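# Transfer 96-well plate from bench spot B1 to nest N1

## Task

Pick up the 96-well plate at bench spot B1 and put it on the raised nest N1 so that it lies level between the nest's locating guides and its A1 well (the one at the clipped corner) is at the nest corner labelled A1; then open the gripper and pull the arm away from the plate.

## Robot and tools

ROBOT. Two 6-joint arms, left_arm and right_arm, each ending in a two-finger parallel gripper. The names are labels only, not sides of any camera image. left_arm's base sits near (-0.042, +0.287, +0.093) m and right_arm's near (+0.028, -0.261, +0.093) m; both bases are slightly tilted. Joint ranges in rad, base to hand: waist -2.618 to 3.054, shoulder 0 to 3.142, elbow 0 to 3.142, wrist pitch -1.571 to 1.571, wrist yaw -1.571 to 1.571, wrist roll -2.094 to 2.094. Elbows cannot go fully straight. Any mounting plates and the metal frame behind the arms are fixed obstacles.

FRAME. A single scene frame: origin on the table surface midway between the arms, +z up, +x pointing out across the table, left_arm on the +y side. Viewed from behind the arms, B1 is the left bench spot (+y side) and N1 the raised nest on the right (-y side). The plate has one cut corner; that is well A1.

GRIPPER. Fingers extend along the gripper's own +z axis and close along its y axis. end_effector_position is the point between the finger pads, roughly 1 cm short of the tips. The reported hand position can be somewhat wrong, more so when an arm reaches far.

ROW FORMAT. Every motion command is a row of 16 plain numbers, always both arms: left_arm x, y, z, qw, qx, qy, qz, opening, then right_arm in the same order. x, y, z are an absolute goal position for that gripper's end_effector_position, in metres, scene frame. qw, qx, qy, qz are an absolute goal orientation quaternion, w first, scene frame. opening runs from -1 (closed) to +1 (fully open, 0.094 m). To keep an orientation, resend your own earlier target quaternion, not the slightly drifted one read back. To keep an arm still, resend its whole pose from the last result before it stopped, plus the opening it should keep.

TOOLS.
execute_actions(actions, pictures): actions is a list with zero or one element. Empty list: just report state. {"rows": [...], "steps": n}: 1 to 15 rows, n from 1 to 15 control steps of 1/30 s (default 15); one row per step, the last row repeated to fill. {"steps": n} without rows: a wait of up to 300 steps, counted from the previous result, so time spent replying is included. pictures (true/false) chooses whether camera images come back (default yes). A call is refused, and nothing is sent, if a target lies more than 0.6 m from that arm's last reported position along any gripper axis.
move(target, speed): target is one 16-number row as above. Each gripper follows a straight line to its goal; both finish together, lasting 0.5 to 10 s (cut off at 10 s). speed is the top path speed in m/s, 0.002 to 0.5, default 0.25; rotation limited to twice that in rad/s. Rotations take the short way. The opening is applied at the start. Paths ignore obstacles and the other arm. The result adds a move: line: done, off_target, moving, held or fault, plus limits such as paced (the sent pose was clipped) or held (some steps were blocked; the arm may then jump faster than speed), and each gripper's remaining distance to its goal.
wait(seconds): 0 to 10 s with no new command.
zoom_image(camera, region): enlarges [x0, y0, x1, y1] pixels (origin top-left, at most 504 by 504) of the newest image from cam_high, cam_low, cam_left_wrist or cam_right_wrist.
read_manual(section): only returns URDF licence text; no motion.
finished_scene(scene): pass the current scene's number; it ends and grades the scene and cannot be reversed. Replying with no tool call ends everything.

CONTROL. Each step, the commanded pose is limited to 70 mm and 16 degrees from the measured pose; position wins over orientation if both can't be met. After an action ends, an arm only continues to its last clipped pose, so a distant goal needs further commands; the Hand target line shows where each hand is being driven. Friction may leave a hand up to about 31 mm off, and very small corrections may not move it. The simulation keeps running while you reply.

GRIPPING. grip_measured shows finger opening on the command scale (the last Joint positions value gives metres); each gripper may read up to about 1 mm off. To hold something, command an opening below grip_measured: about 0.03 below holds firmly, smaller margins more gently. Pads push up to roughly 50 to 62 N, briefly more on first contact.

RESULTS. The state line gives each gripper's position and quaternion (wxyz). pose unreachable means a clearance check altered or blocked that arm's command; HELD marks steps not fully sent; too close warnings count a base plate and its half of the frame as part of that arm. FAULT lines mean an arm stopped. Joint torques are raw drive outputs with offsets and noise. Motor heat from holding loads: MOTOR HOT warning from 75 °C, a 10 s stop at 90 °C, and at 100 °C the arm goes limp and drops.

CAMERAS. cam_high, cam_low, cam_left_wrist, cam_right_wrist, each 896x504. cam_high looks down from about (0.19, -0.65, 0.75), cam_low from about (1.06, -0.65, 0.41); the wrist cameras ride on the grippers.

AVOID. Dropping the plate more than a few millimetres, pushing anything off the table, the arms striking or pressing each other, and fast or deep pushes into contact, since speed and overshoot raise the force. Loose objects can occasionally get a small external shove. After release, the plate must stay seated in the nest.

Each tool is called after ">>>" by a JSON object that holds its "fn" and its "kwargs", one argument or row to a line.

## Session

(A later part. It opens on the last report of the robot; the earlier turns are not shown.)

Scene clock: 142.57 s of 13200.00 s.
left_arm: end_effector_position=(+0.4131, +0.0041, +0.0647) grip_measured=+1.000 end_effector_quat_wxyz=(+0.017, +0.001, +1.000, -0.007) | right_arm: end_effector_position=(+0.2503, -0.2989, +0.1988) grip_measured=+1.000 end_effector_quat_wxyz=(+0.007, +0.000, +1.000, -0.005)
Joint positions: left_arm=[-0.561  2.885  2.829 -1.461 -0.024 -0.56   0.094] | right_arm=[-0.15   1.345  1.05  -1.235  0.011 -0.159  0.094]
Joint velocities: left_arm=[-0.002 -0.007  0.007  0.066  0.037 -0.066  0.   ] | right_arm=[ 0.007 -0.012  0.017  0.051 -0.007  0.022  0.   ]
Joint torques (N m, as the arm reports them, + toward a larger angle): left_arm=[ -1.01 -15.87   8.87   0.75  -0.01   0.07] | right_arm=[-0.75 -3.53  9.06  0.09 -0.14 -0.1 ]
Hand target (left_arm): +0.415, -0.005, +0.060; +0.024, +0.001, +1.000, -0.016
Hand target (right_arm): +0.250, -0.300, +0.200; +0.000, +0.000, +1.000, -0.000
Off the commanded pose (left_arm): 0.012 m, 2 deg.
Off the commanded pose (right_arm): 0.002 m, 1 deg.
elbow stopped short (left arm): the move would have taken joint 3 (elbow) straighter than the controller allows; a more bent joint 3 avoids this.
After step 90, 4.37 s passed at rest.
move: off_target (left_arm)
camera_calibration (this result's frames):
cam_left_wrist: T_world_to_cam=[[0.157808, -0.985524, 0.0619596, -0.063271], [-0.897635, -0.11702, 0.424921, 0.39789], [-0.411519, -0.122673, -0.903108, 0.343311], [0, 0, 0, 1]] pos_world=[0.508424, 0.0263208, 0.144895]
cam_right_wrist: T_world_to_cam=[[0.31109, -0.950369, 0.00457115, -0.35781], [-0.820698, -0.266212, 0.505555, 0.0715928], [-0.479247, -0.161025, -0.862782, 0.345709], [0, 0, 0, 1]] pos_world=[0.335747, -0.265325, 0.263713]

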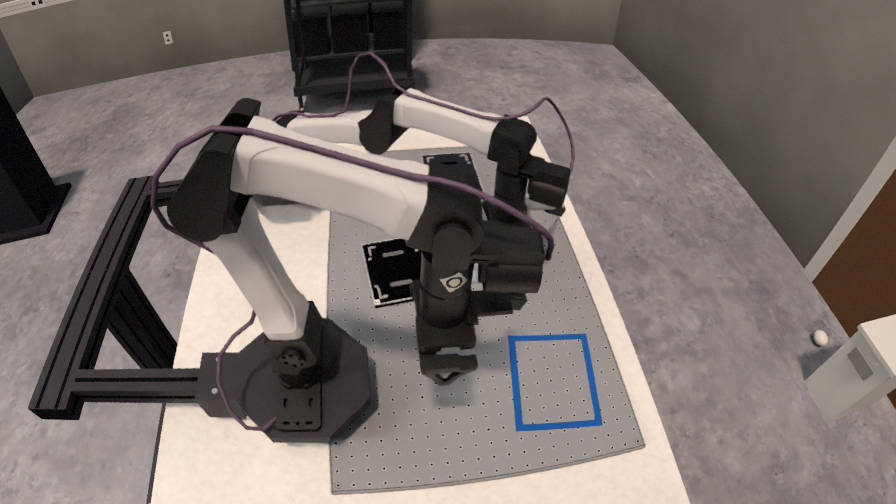

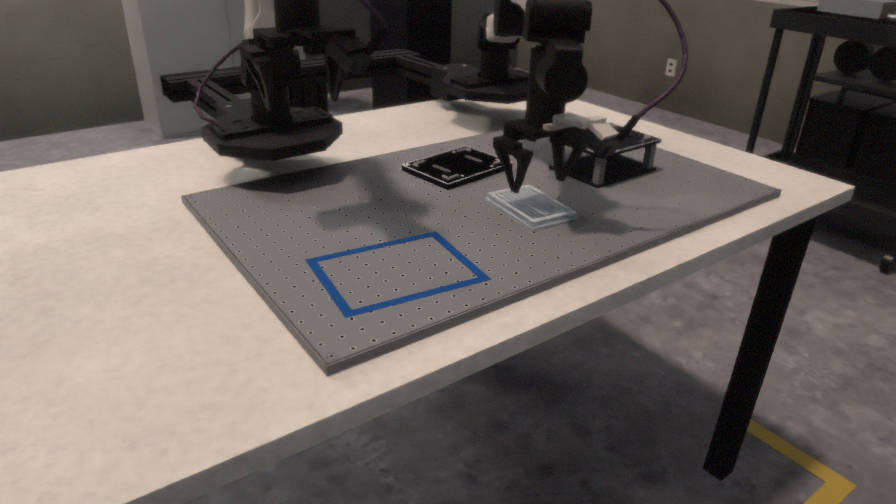

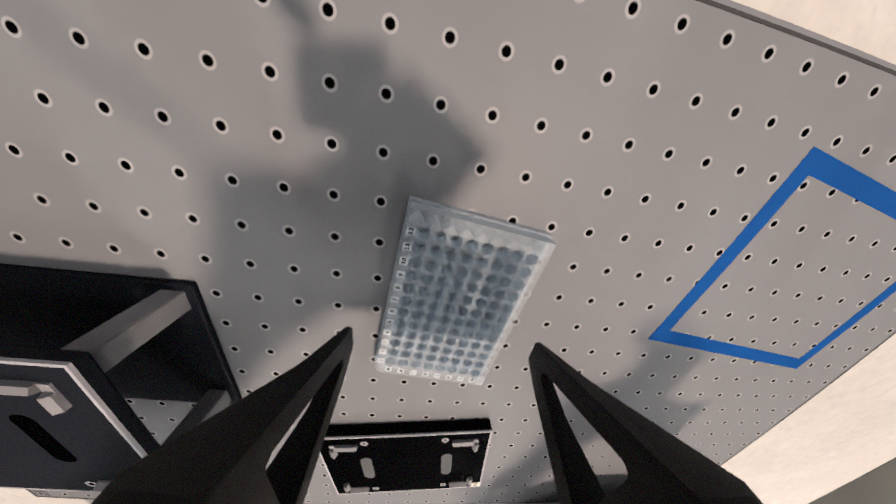

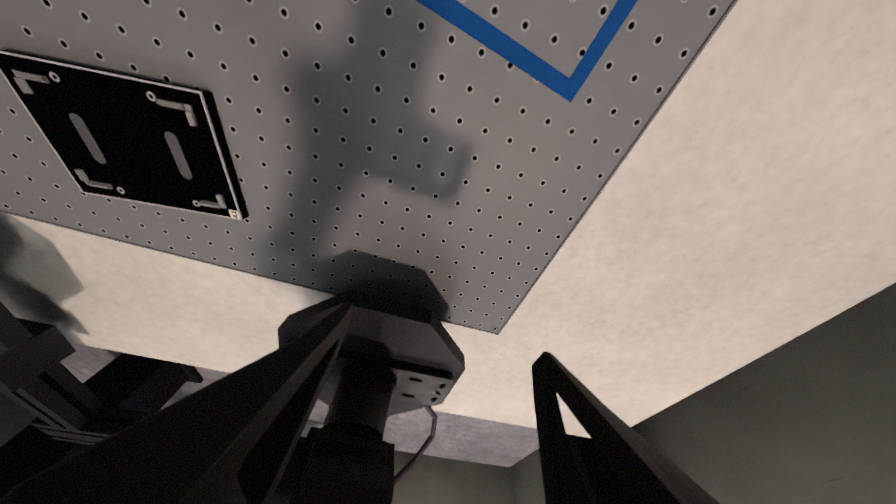

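>>> {"fn": "move", "kwargs": {
  "target": [0.405,-0.010,0.018,0,0,1,0,1, 0.25,-0.3,0.2,0,0,1,0,1],
  "speed": 0.03
}}

Scene clock: 154.33 s of 13200.00 s.
left_arm: end_effector_position=(+0.4054, -0.0025, +0.0265) grip_measured=+1.000 end_effector_quat_wxyz=(+0.001, +0.001, +1.000, +0.003) | right_arm: end_effector_position=(+0.2503, -0.2989, +0.1988) grip_measured=+1.000 end_effector_quat_wxyz=(+0.007, +0.000, +1.000, -0.005)
Joint positions: left_arm=[-0.578  2.961  2.829 -1.424 -0.024 -0.579  0.094] | right_arm=[-0.15   1.345  1.05  -1.235  0.011 -0.159  0.094]
Joint velocities: left_arm=[-0.002  0.002  0.002  0.066 -0.081  0.022  0.   ] | right_arm=[ 0.002  0.002 -0.017 -0.037  0.051 -0.066  0.   ]
Joint torques (N m, as the arm reports them, + toward a larger angle): left_arm=[ -1.04 -15.92   8.09   0.64  -0.02   0.06] | right_arm=[-0.75 -3.53  9.06  0.09 -0.14 -0.1 ]
Hand target (left_arm): +0.404, -0.010, +0.018; +0.002, +0.000, +1.000, -0.002
Hand target (right_arm): +0.250, -0.300, +0.200; +0.000, +0.000, +1.000, -0.000
Off the commanded pose (left_arm): 0.011 m, 0 deg.
Off the commanded pose (right_arm): 0.002 m, 1 deg.
After step 90, 6.77 s passed at rest.
move: off_target (left_arm)
camera_calibration (this result's frames):
cam_left_wrist: T_world_to_cam=[[0.160211, -0.98638, 0.0372425, -0.0664883], [-0.883496, -0.12647, 0.451044, 0.399999], [-0.440191, -0.105166, -0.891724, 0.316182], [0, 0, 0, 1]] pos_world=[0.50323, 0.0182567, 0.104006]
cam_right_wrist: T_world_to_cam=[[0.31109, -0.950369, 0.00457115, -0.35781], [-0.820698, -0.266212, 0.505555, 0.0715928], [-0.479247, -0.161025, -0.862782, 0.345709], [0, 0, 0, 1]] pos_world=[0.335747, -0.265325, 0.263713]

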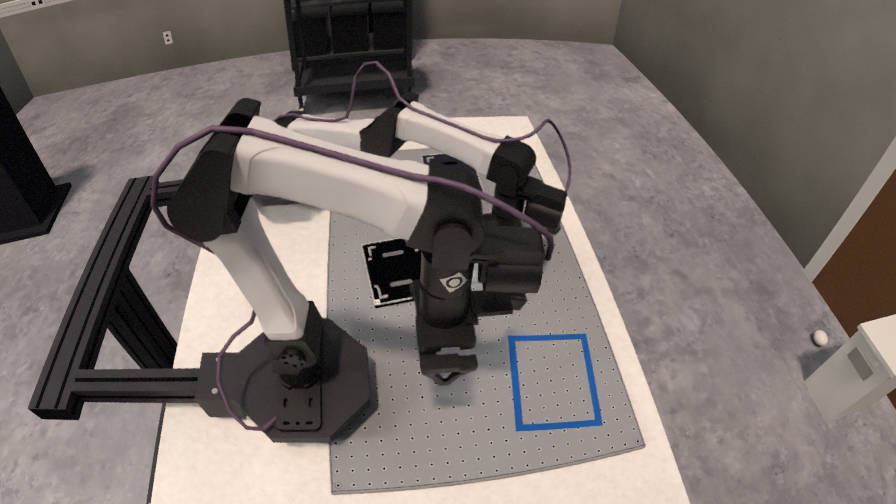

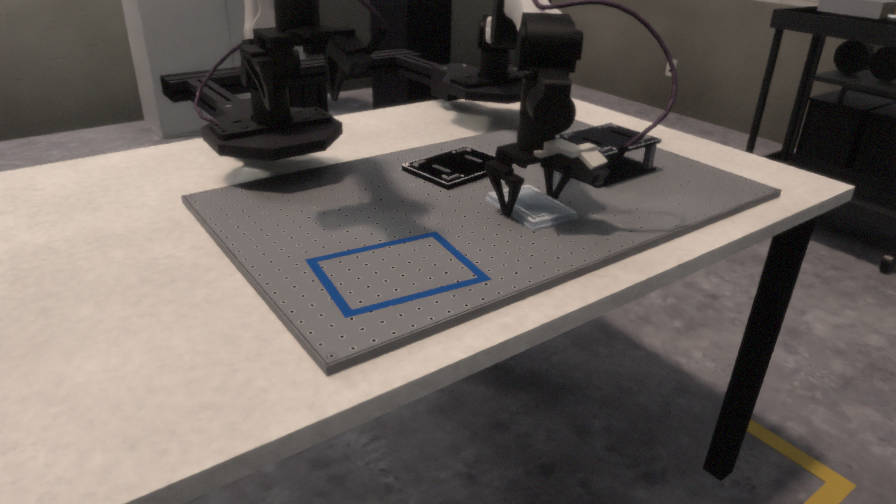

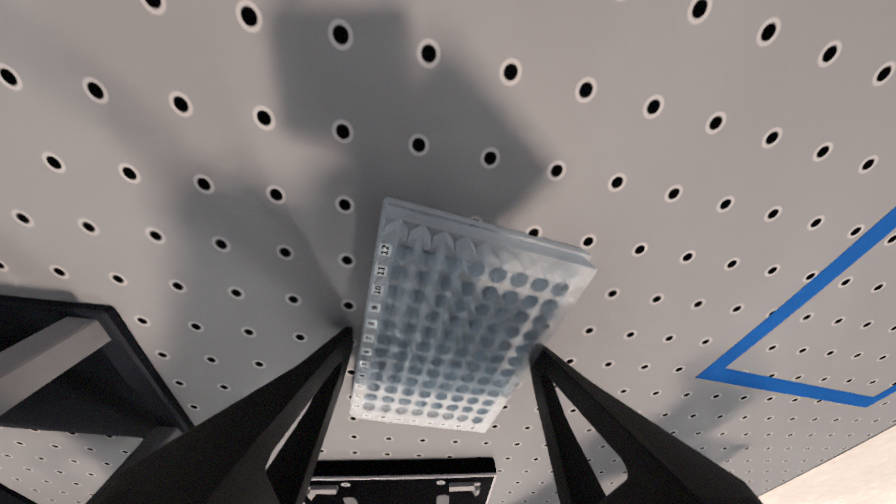

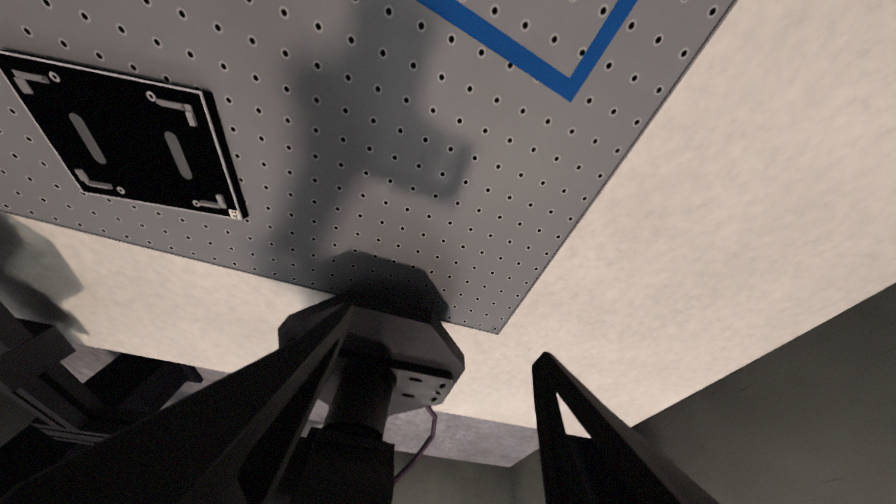

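Close.

>>> {"fn": "move", "kwargs": {
  "target": [0.4054,-0.0025,0.0265,0,0,1,0,0.72, 0.25,-0.3,0.2,0,0,1,0,1],
  "speed": 0.02
}}

Scene clock: 159.83 s of 13200.00 s.
left_arm: end_effector_position=(+0.4054, -0.0025, +0.0265) grip_measured=+0.776 end_effector_quat_wxyz=(+0.001, +0.001, +1.000, +0.003) | right_arm: end_effector_position=(+0.2503, -0.2989, +0.1988) grip_measured=+1.000 end_effector_quat_wxyz=(+0.007, +0.000, +1.000, -0.005)
Joint positions: left_arm=[-0.578  2.961  2.829 -1.423 -0.024 -0.579  0.083] | right_arm=[-0.15   1.345  1.05  -1.235  0.011 -0.159  0.094]
Joint velocities: left_arm=[-0.012  0.032 -0.012 -0.022  0.095 -0.037 -0.   ] | right_arm=[-0.022 -0.002 -0.012 -0.022 -0.007 -0.051  0.   ]
Joint torques (N m, as the arm reports them, + toward a larger angle): left_arm=[ -0.07 -18.19   6.48   0.53  -0.03   0.16] | right_arm=[-0.74 -3.53  9.06  0.09 -0.14 -0.1 ]
Hand target (left_arm): +0.405, -0.003, +0.026; -0.000, -0.000, +1.000, +0.000
Hand target (right_arm): +0.250, -0.300, +0.200; +0.000, +0.000, +1.000, -0.000
Off the commanded pose (left_arm): 0.000 m, 0 deg.
Off the commanded pose (right_arm): 0.002 m, 1 deg.
After step 90, 1.80 s passed at rest.
move: done
camera_calibration (this result's frames):
cam_left_wrist: T_world_to_cam=[[0.160582, -0.98631, 0.0375009, -0.0667088], [-0.883591, -0.126719, 0.450787, 0.400107], [-0.439863, -0.105524, -0.891844, 0.316081], [0, 0, 0, 1]] pos_world=[0.503276, 0.0182596, 0.104033]
cam_right_wrist: T_world_to_cam=[[0.31109, -0.950369, 0.00457115, -0.35781], [-0.820698, -0.266212, 0.505555, 0.0715928], [-0.479247, -0.161025, -0.862782, 0.345709], [0, 0, 0, 1]] pos_world=[0.335747, -0.265325, 0.263713]

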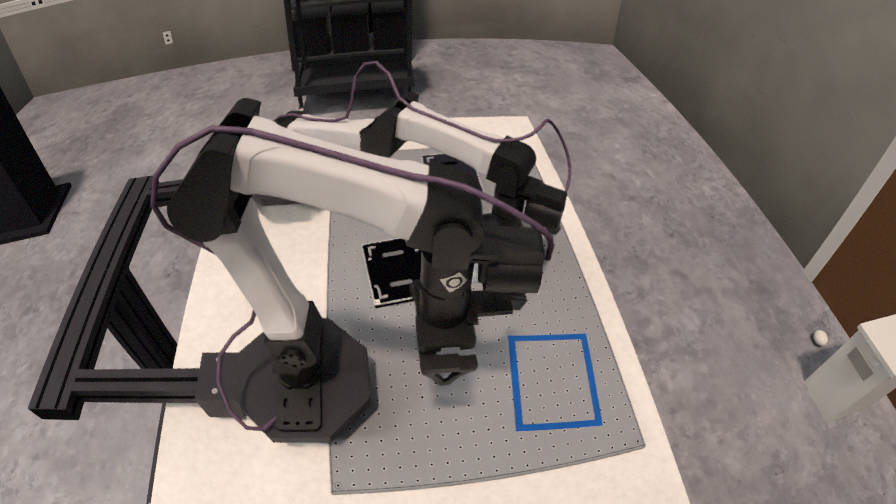

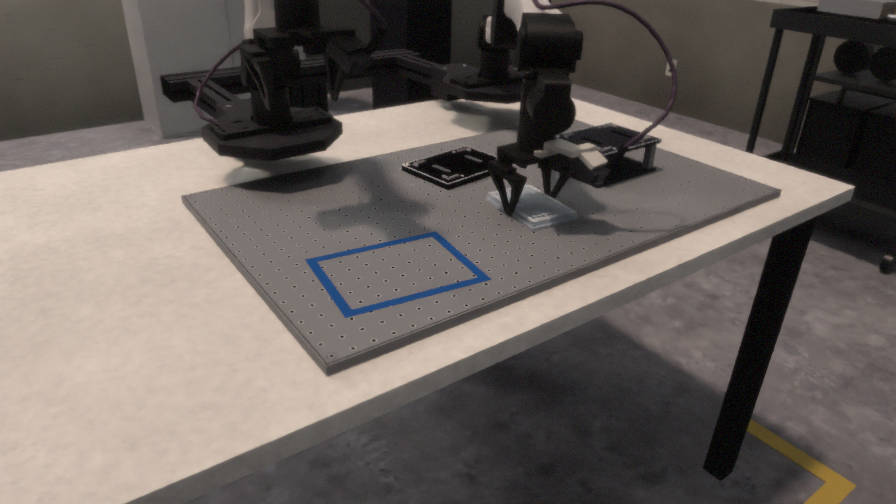

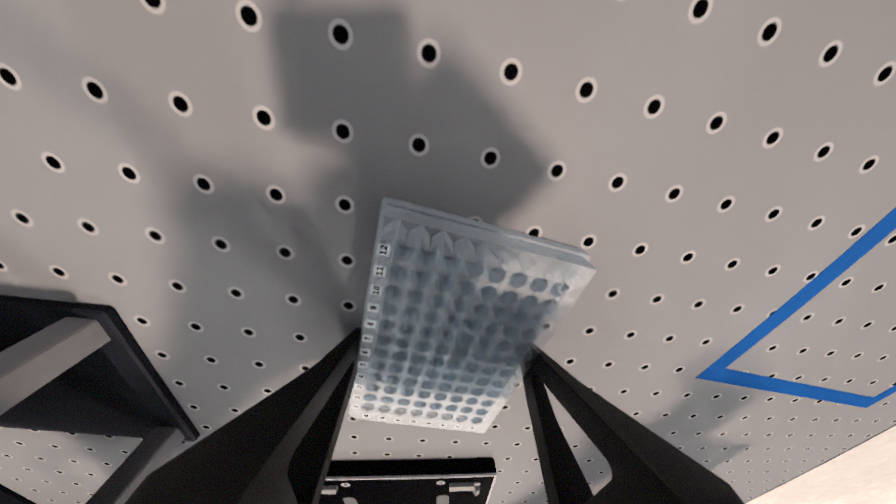

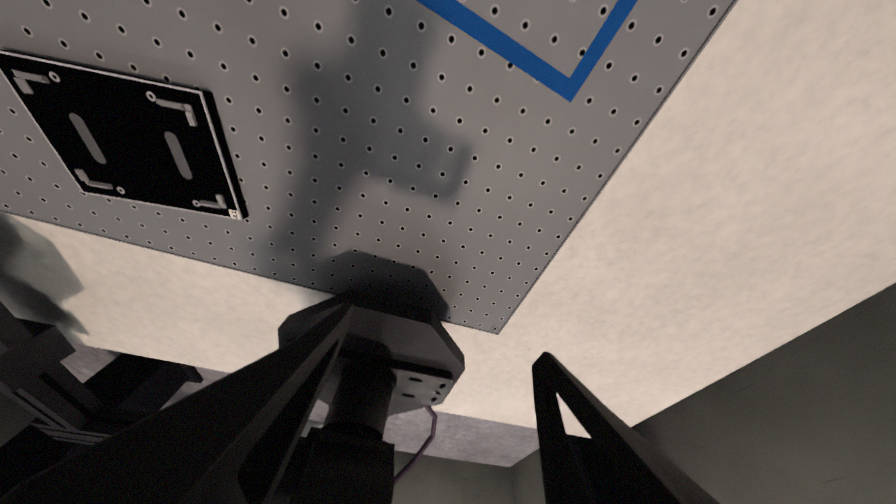

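>>> {"fn": "move", "kwargs": {
  "target": [0.385,0.03,0.14,0,0,1,0,0.72, 0.25,-0.3,0.2,0,0,1,0,1],
  "speed": 0.05
}}

>>> {"fn": "move", "kwargs": {
  "target": [0.367,0.238,0.17,0,-0.7071,0.7071,0,0.72, 0.25,-0.3,0.2,0,0,1,0,1],
  "speed": 0.08
}}

Scene clock: 172.63 s of 13200.00 s.
left_arm: end_effector_position=(+0.3865, +0.0242, +0.1331) grip_measured=+0.776 end_effector_quat_wxyz=(+0.003, -0.000, +1.000, +0.002) | right_arm: end_effector_position=(+0.2503, -0.2989, +0.1988) grip_measured=+1.000 end_effector_quat_wxyz=(+0.007, +0.000, +1.000, -0.005)
Joint positions: left_arm=[-0.558  2.632  2.6   -1.519 -0.024 -0.561  0.083] | right_arm=[-0.15   1.345  1.05  -1.235  0.011 -0.159  0.094]
Joint velocities: left_arm=[-0.002 -0.017  0.002  0.022  0.007 -0.051  0.   ] | right_arm=[-0.007 -0.007 -0.007 -0.007 -0.022  0.095  0.   ]
Joint torques (N m, as the arm reports them, + toward a larger angle): left_arm=[  0.62 -18.28   6.22   0.32  -0.03   0.23] | right_arm=[-0.75 -3.54  9.06  0.09 -0.14 -0.1 ]
Hand target (left_arm): +0.386, +0.030, +0.140; -0.000, +0.000, +1.000, +0.000
Hand target (right_arm): +0.250, -0.300, +0.200; +0.000, +0.000, +1.000, -0.000
Off the commanded pose (left_arm): 0.009 m, 0 deg.
Off the commanded pose (right_arm): 0.002 m, 1 deg.
After step 90, 7.03 s passed at rest.
move: done
camera_calibration (this result's frames):
cam_left_wrist: T_world_to_cam=[[0.162029, -0.985986, 0.0397185, -0.0421594], [-0.884882, -0.127365, 0.448064, 0.339564], [-0.436726, -0.107746, -0.893119, 0.404606], [0, 0, 0, 1]] pos_world=[0.484008, 0.0452745, 0.210889]
cam_right_wrist: T_world_to_cam=[[0.31109, -0.950369, 0.00457115, -0.35781], [-0.820698, -0.266212, 0.505555, 0.0715928], [-0.479247, -0.161025, -0.862782, 0.345709], [0, 0, 0, 1]] pos_world=[0.335747, -0.265325, 0.263713]

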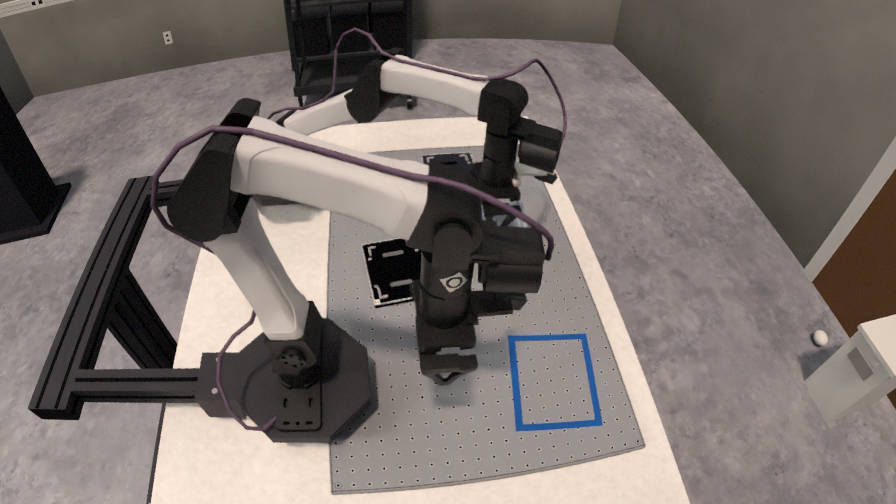

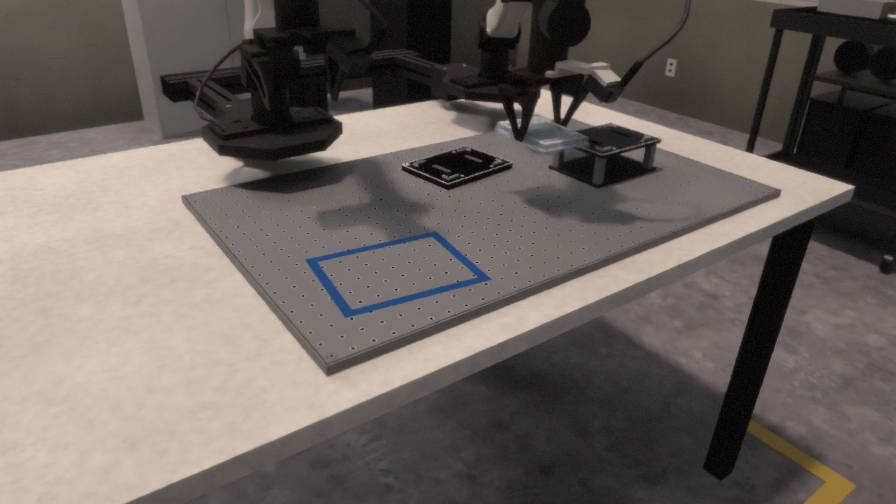

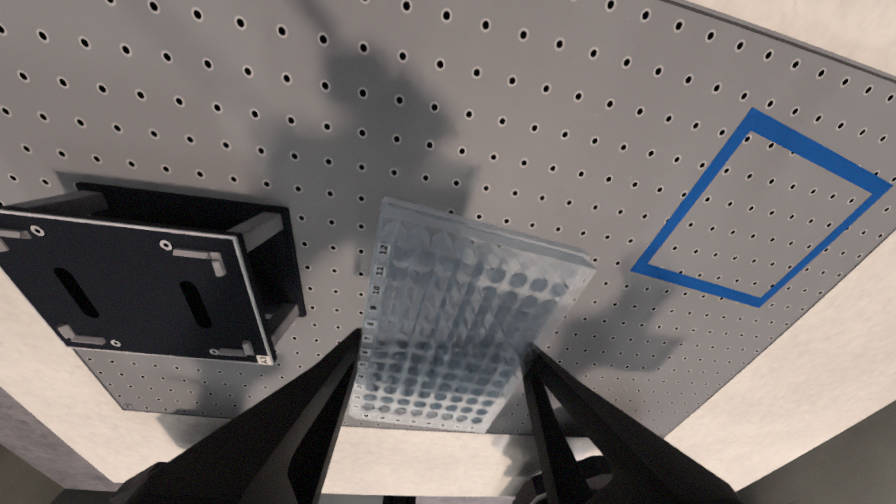

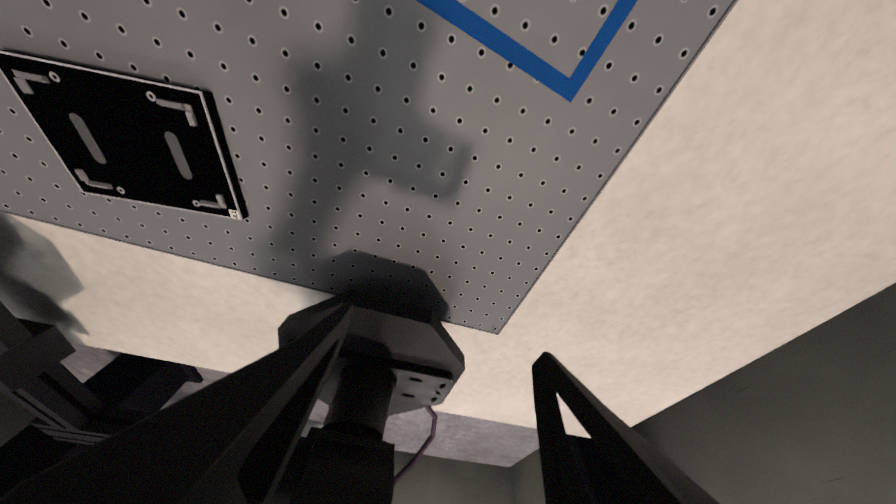

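Scene clock: 182.77 s of 13200.00 s.
left_arm: end_effector_position=(+0.3712, +0.2359, +0.1687) grip_measured=+0.777 end_effector_quat_wxyz=(-0.000, +0.699, -0.715, -0.007) | right_arm: end_effector_position=(+0.2503, -0.2989, +0.1988) grip_measured=+1.000 end_effector_quat_wxyz=(+0.007, +0.000, +1.000, -0.005)
Joint positions: left_arm=[-0.131  2.126  1.859 -1.29  -0.018 -1.682  0.083] | right_arm=[-0.15   1.345  1.05  -1.235  0.011 -0.159  0.094]
Joint velocities: left_arm=[-0.002  0.007 -0.012 -0.037 -0.037  0.037 -0.001] | right_arm=[ 0.032 -0.007  0.002 -0.007  0.037 -0.037  0.   ]
Joint torques (N m, as the arm reports them, + toward a larger angle): left_arm=[  0.66 -14.89   4.76   0.43  -0.02   0.08] | right_arm=[-0.74 -3.53  9.06  0.09 -0.14 -0.1 ]
Hand target (left_arm): +0.367, +0.239, +0.170; +0.002, +0.707, -0.707, -0.003
Hand target (right_arm): +0.250, -0.300, +0.200; +0.000, +0.000, +1.000, -0.000
Off the commanded pose (left_arm): 0.005 m, 2 deg.
Off the commanded pose (right_arm): 0.002 m, 1 deg.
move: done
camera_calibration (this result's frames):
cam_left_wrist: T_world_to_cam=[[0.989641, 0.139109, 0.0354921, -0.404284], [0.109197, -0.889858, 0.442977, 0.148773], [0.0932053, -0.434513, -0.89583, 0.333367], [0, 0, 0, 1]] pos_world=[0.352779, 0.333479, 0.247086]
cam_right_wrist: T_world_to_cam=[[0.31109, -0.950369, 0.00457115, -0.35781], [-0.820698, -0.266212, 0.505555, 0.0715928], [-0.479247, -0.161025, -0.862782, 0.345709], [0, 0, 0, 1]] pos_world=[0.335747, -0.265325, 0.263713]

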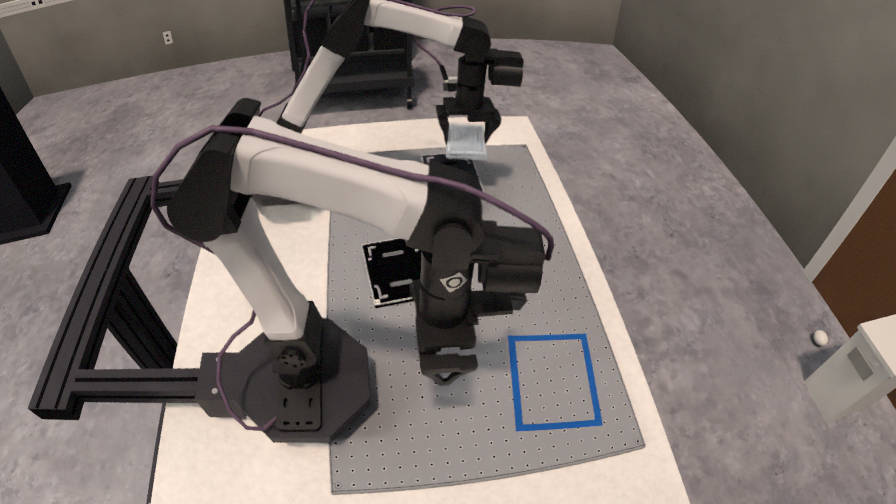

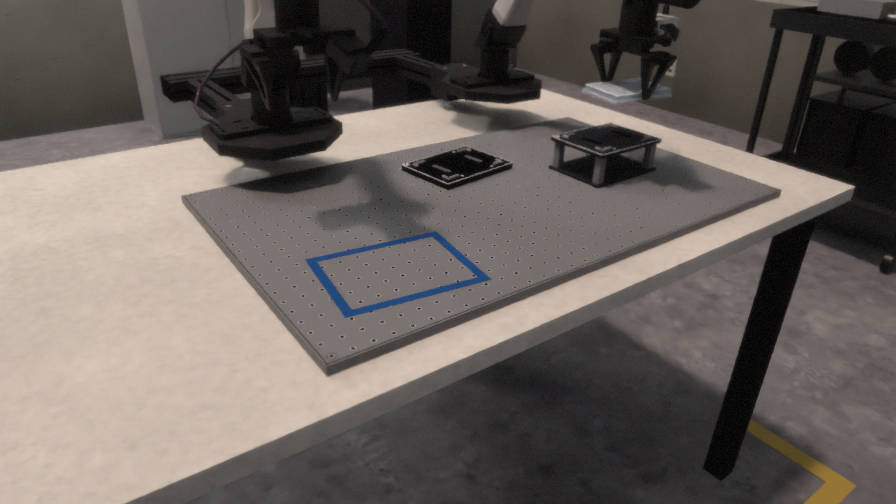

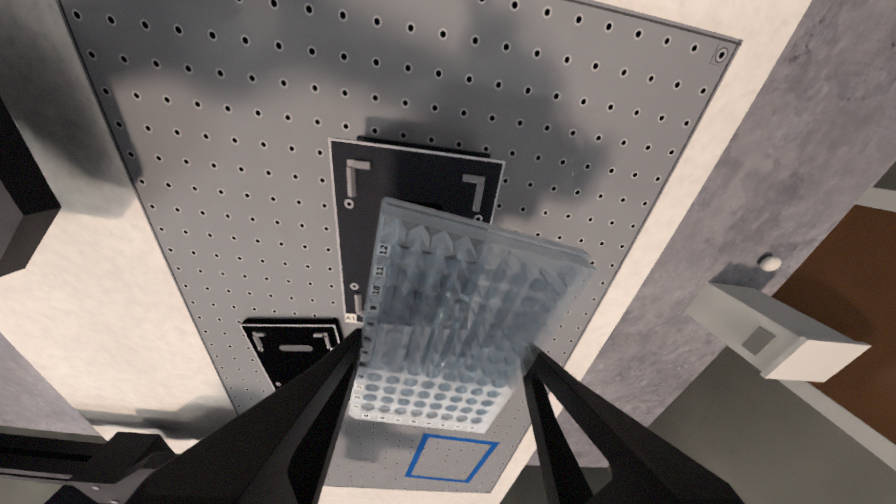

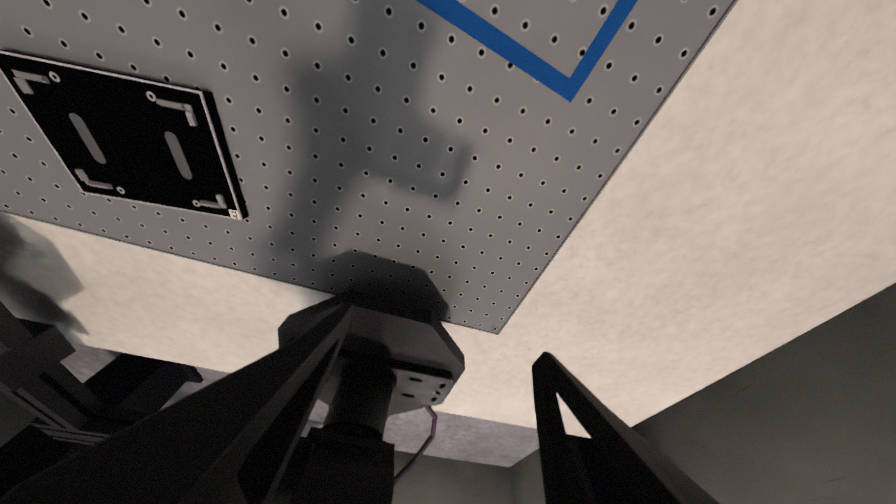

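>>> {"fn": "move", "kwargs": {
  "target": [0.340,0.240,0.115,0,-0.7071,0.7071,0,0.72, 0.25,-0.3,0.2,0,0,1,0,1],
  "speed": 0.04
}}

Scene clock: 213.77 s of 13200.00 s.
left_arm: end_effector_position=(+0.3427, +0.2390, +0.1131) grip_measured=+0.777 end_effector_quat_wxyz=(-0.000, +0.701, -0.713, -0.007) | right_arm: end_effector_position=(+0.2503, -0.2989, +0.1988) grip_measured=+1.000 end_effector_quat_wxyz=(+0.007, +0.000, +1.000, -0.005)
Joint positions: left_arm=[-0.131  2.053  1.521 -1.025 -0.018 -1.687  0.083] | right_arm=[-0.15   1.345  1.05  -1.235  0.011 -0.159  0.094]
Joint velocities: left_arm=[ 0.002  0.027 -0.002  0.007 -0.022  0.066  0.001] | right_arm=[-0.017  0.002  0.022 -0.037 -0.066 -0.051  0.   ]
Joint torques (N m, as the arm reports them, + toward a larger angle): left_arm=[  0.43 -14.22   4.62   0.45  -0.02   0.07] | right_arm=[-0.76 -3.53  9.07  0.09 -0.14 -0.1 ]
Hand target (left_arm): +0.339, +0.240, +0.115; +0.000, +0.707, -0.707, -0.000
Hand target (right_arm): +0.250, -0.300, +0.200; +0.000, +0.000, +1.000, -0.000
Off the commanded pose (left_arm): 0.003 m, 1 deg.
Off the commanded pose (right_arm): 0.002 m, 1 deg.
After step 90, 25.97 s passed at rest.
move: done
camera_calibration (this result's frames):
cam_left_wrist: T_world_to_cam=[[0.988829, 0.144802, 0.0353486, -0.375575], [0.114312, -0.888905, 0.4436, 0.177282], [0.0956557, -0.434603, -0.895528, 0.28676], [0, 0, 0, 1]] pos_world=[0.323684, 0.336598, 0.191436]
cam_right_wrist: T_world_to_cam=[[0.31109, -0.950369, 0.00457115, -0.35781], [-0.820698, -0.266212, 0.505555, 0.0715928], [-0.479247, -0.161025, -0.862782, 0.345709], [0, 0, 0, 1]] pos_world=[0.335747, -0.265325, 0.263713]

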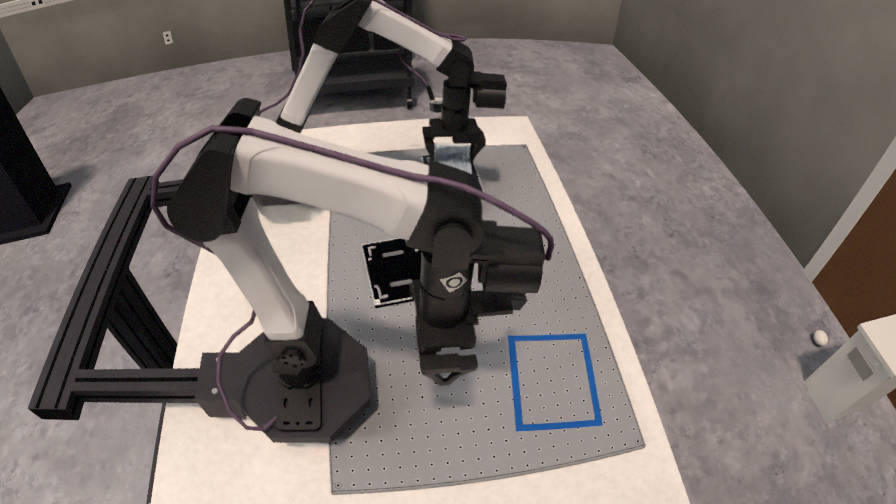

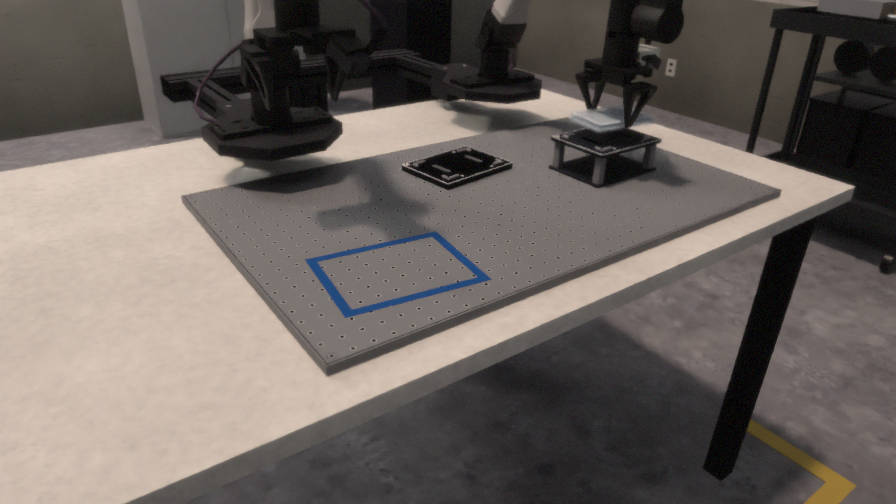

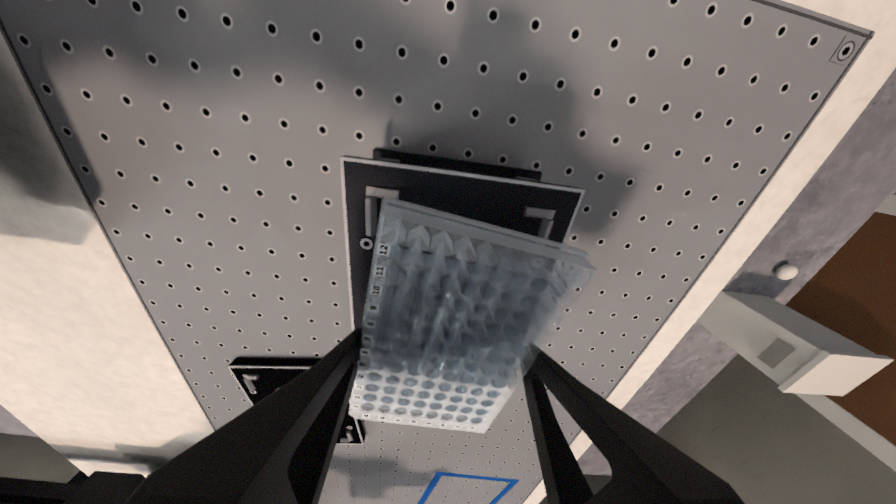

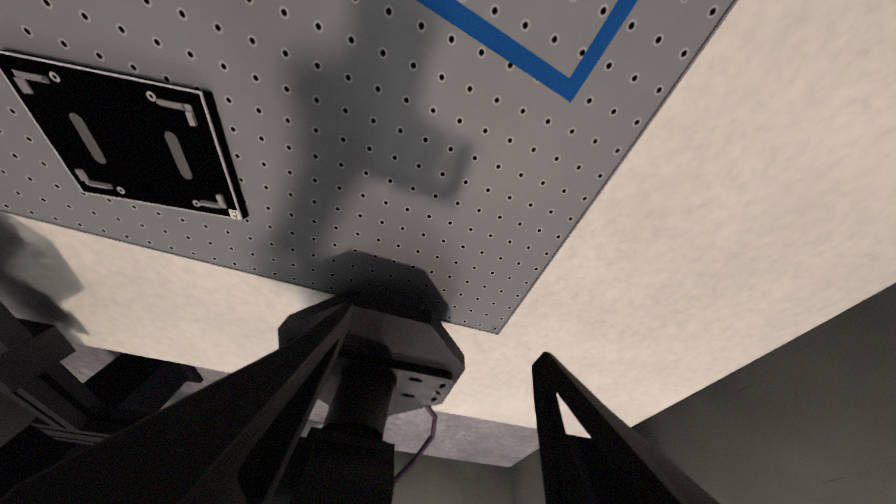

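>>> {"fn": "move", "kwargs": {
  "target": [0.342,0.240,0.092,0,-0.7071,0.7071,0,0.72, 0.25,-0.3,0.2,0,0,1,0,1],
  "speed": 0.02
}}

>>> {"fn": "zoom_image", "kwargs": {
  "camera": "cam_low",
  "region": [530, 70, 690, 200]
}}

Scene clock: 223.17 s of 13200.00 s.
left_arm: end_effector_position=(+0.3486, +0.2382, +0.1044) grip_measured=+0.777 end_effector_quat_wxyz=(-0.012, +0.701, -0.713, +0.008) | right_arm: end_effector_position=(+0.2503, -0.2989, +0.1988) grip_measured=+1.000 end_effector_quat_wxyz=(+0.007, +0.000, +1.000, -0.005)
Joint positions: left_arm=[-0.131  2.053  1.484 -0.951 -0.018 -1.687  0.083] | right_arm=[-0.15   1.345  1.05  -1.235  0.011 -0.159  0.094]
Joint velocities: left_arm=[-0.007  0.002 -0.017  0.051  0.051 -0.066  0.   ] | right_arm=[ 0.012 -0.017 -0.017 -0.022 -0.007  0.007  0.   ]
Joint torques (N m, as the arm reports them, + toward a larger angle): left_arm=[  0.45 -10.99   4.56   0.55  -0.03   0.07] | right_arm=[-0.75 -3.53  9.05  0.09 -0.14 -0.1 ]
Hand target (left_arm): +0.342, +0.240, +0.092; +0.000, +0.707, -0.707, -0.000
Hand target (right_arm): +0.250, -0.300, +0.200; +0.000, +0.000, +1.000, -0.000
Off the commanded pose (left_arm): 0.014 m, 2 deg.
Off the commanded pose (right_arm): 0.002 m, 1 deg.
After step 90, 5.13 s passed at rest.
move: off_target (left_arm)
camera_calibration (this result's frames):
cam_left_wrist: T_world_to_cam=[[0.986831, 0.145401, 0.0708683, -0.384196], [0.0981932, -0.88667, 0.451856, 0.183919], [0.128537, -0.438947, -0.889272, 0.266898], [0, 0, 0, 1]] pos_world=[0.326771, 0.336091, 0.181467]
cam_right_wrist: T_world_to_cam=[[0.31109, -0.950369, 0.00457115, -0.35781], [-0.820698, -0.266212, 0.505555, 0.0715928], [-0.479247, -0.161025, -0.862782, 0.345709], [0, 0, 0, 1]] pos_world=[0.335747, -0.265325, 0.263713]

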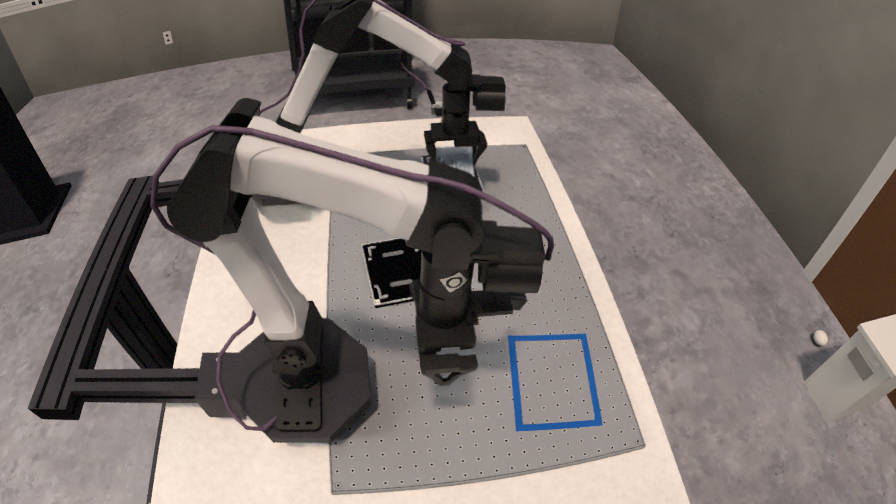

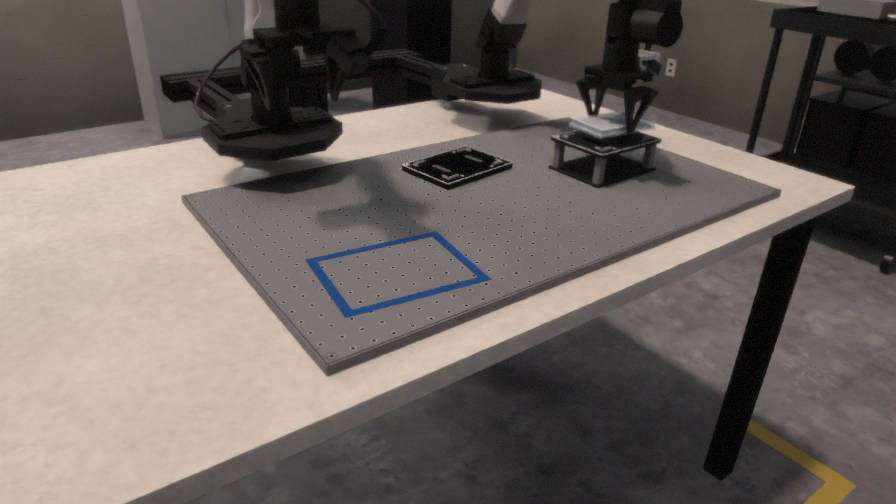

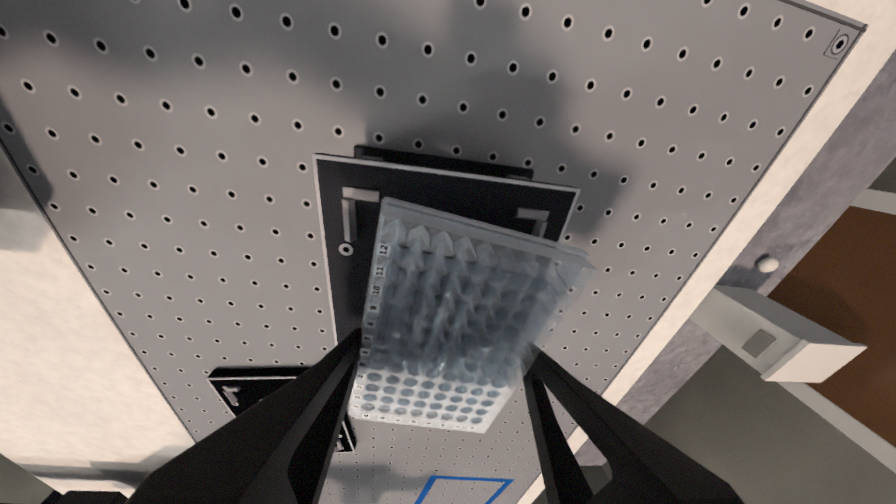

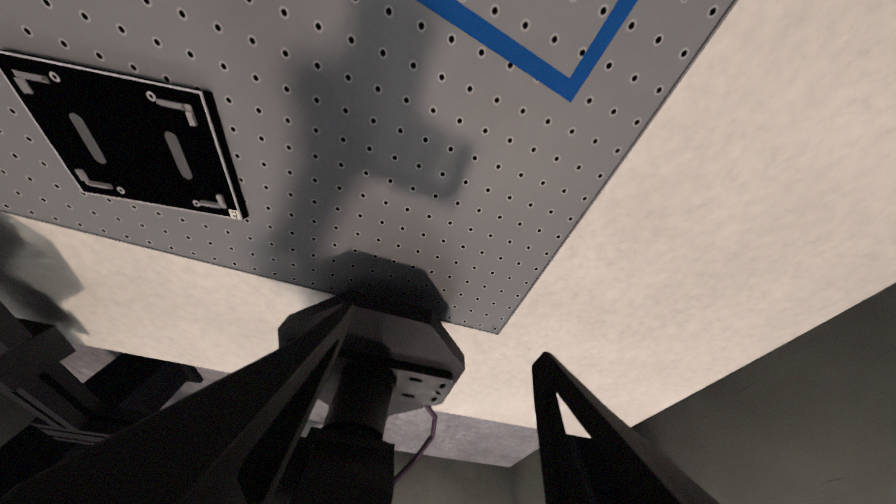

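Region (530, 70, 690, 200) of cam_low's 896x504 image, scaled by 3.150, with more detail than that image has; it fills the top 410 rows of this view, and the rest is white.

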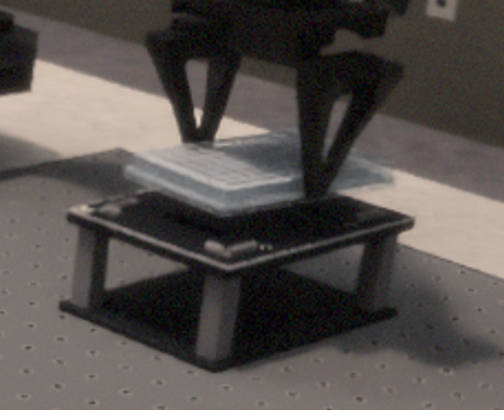

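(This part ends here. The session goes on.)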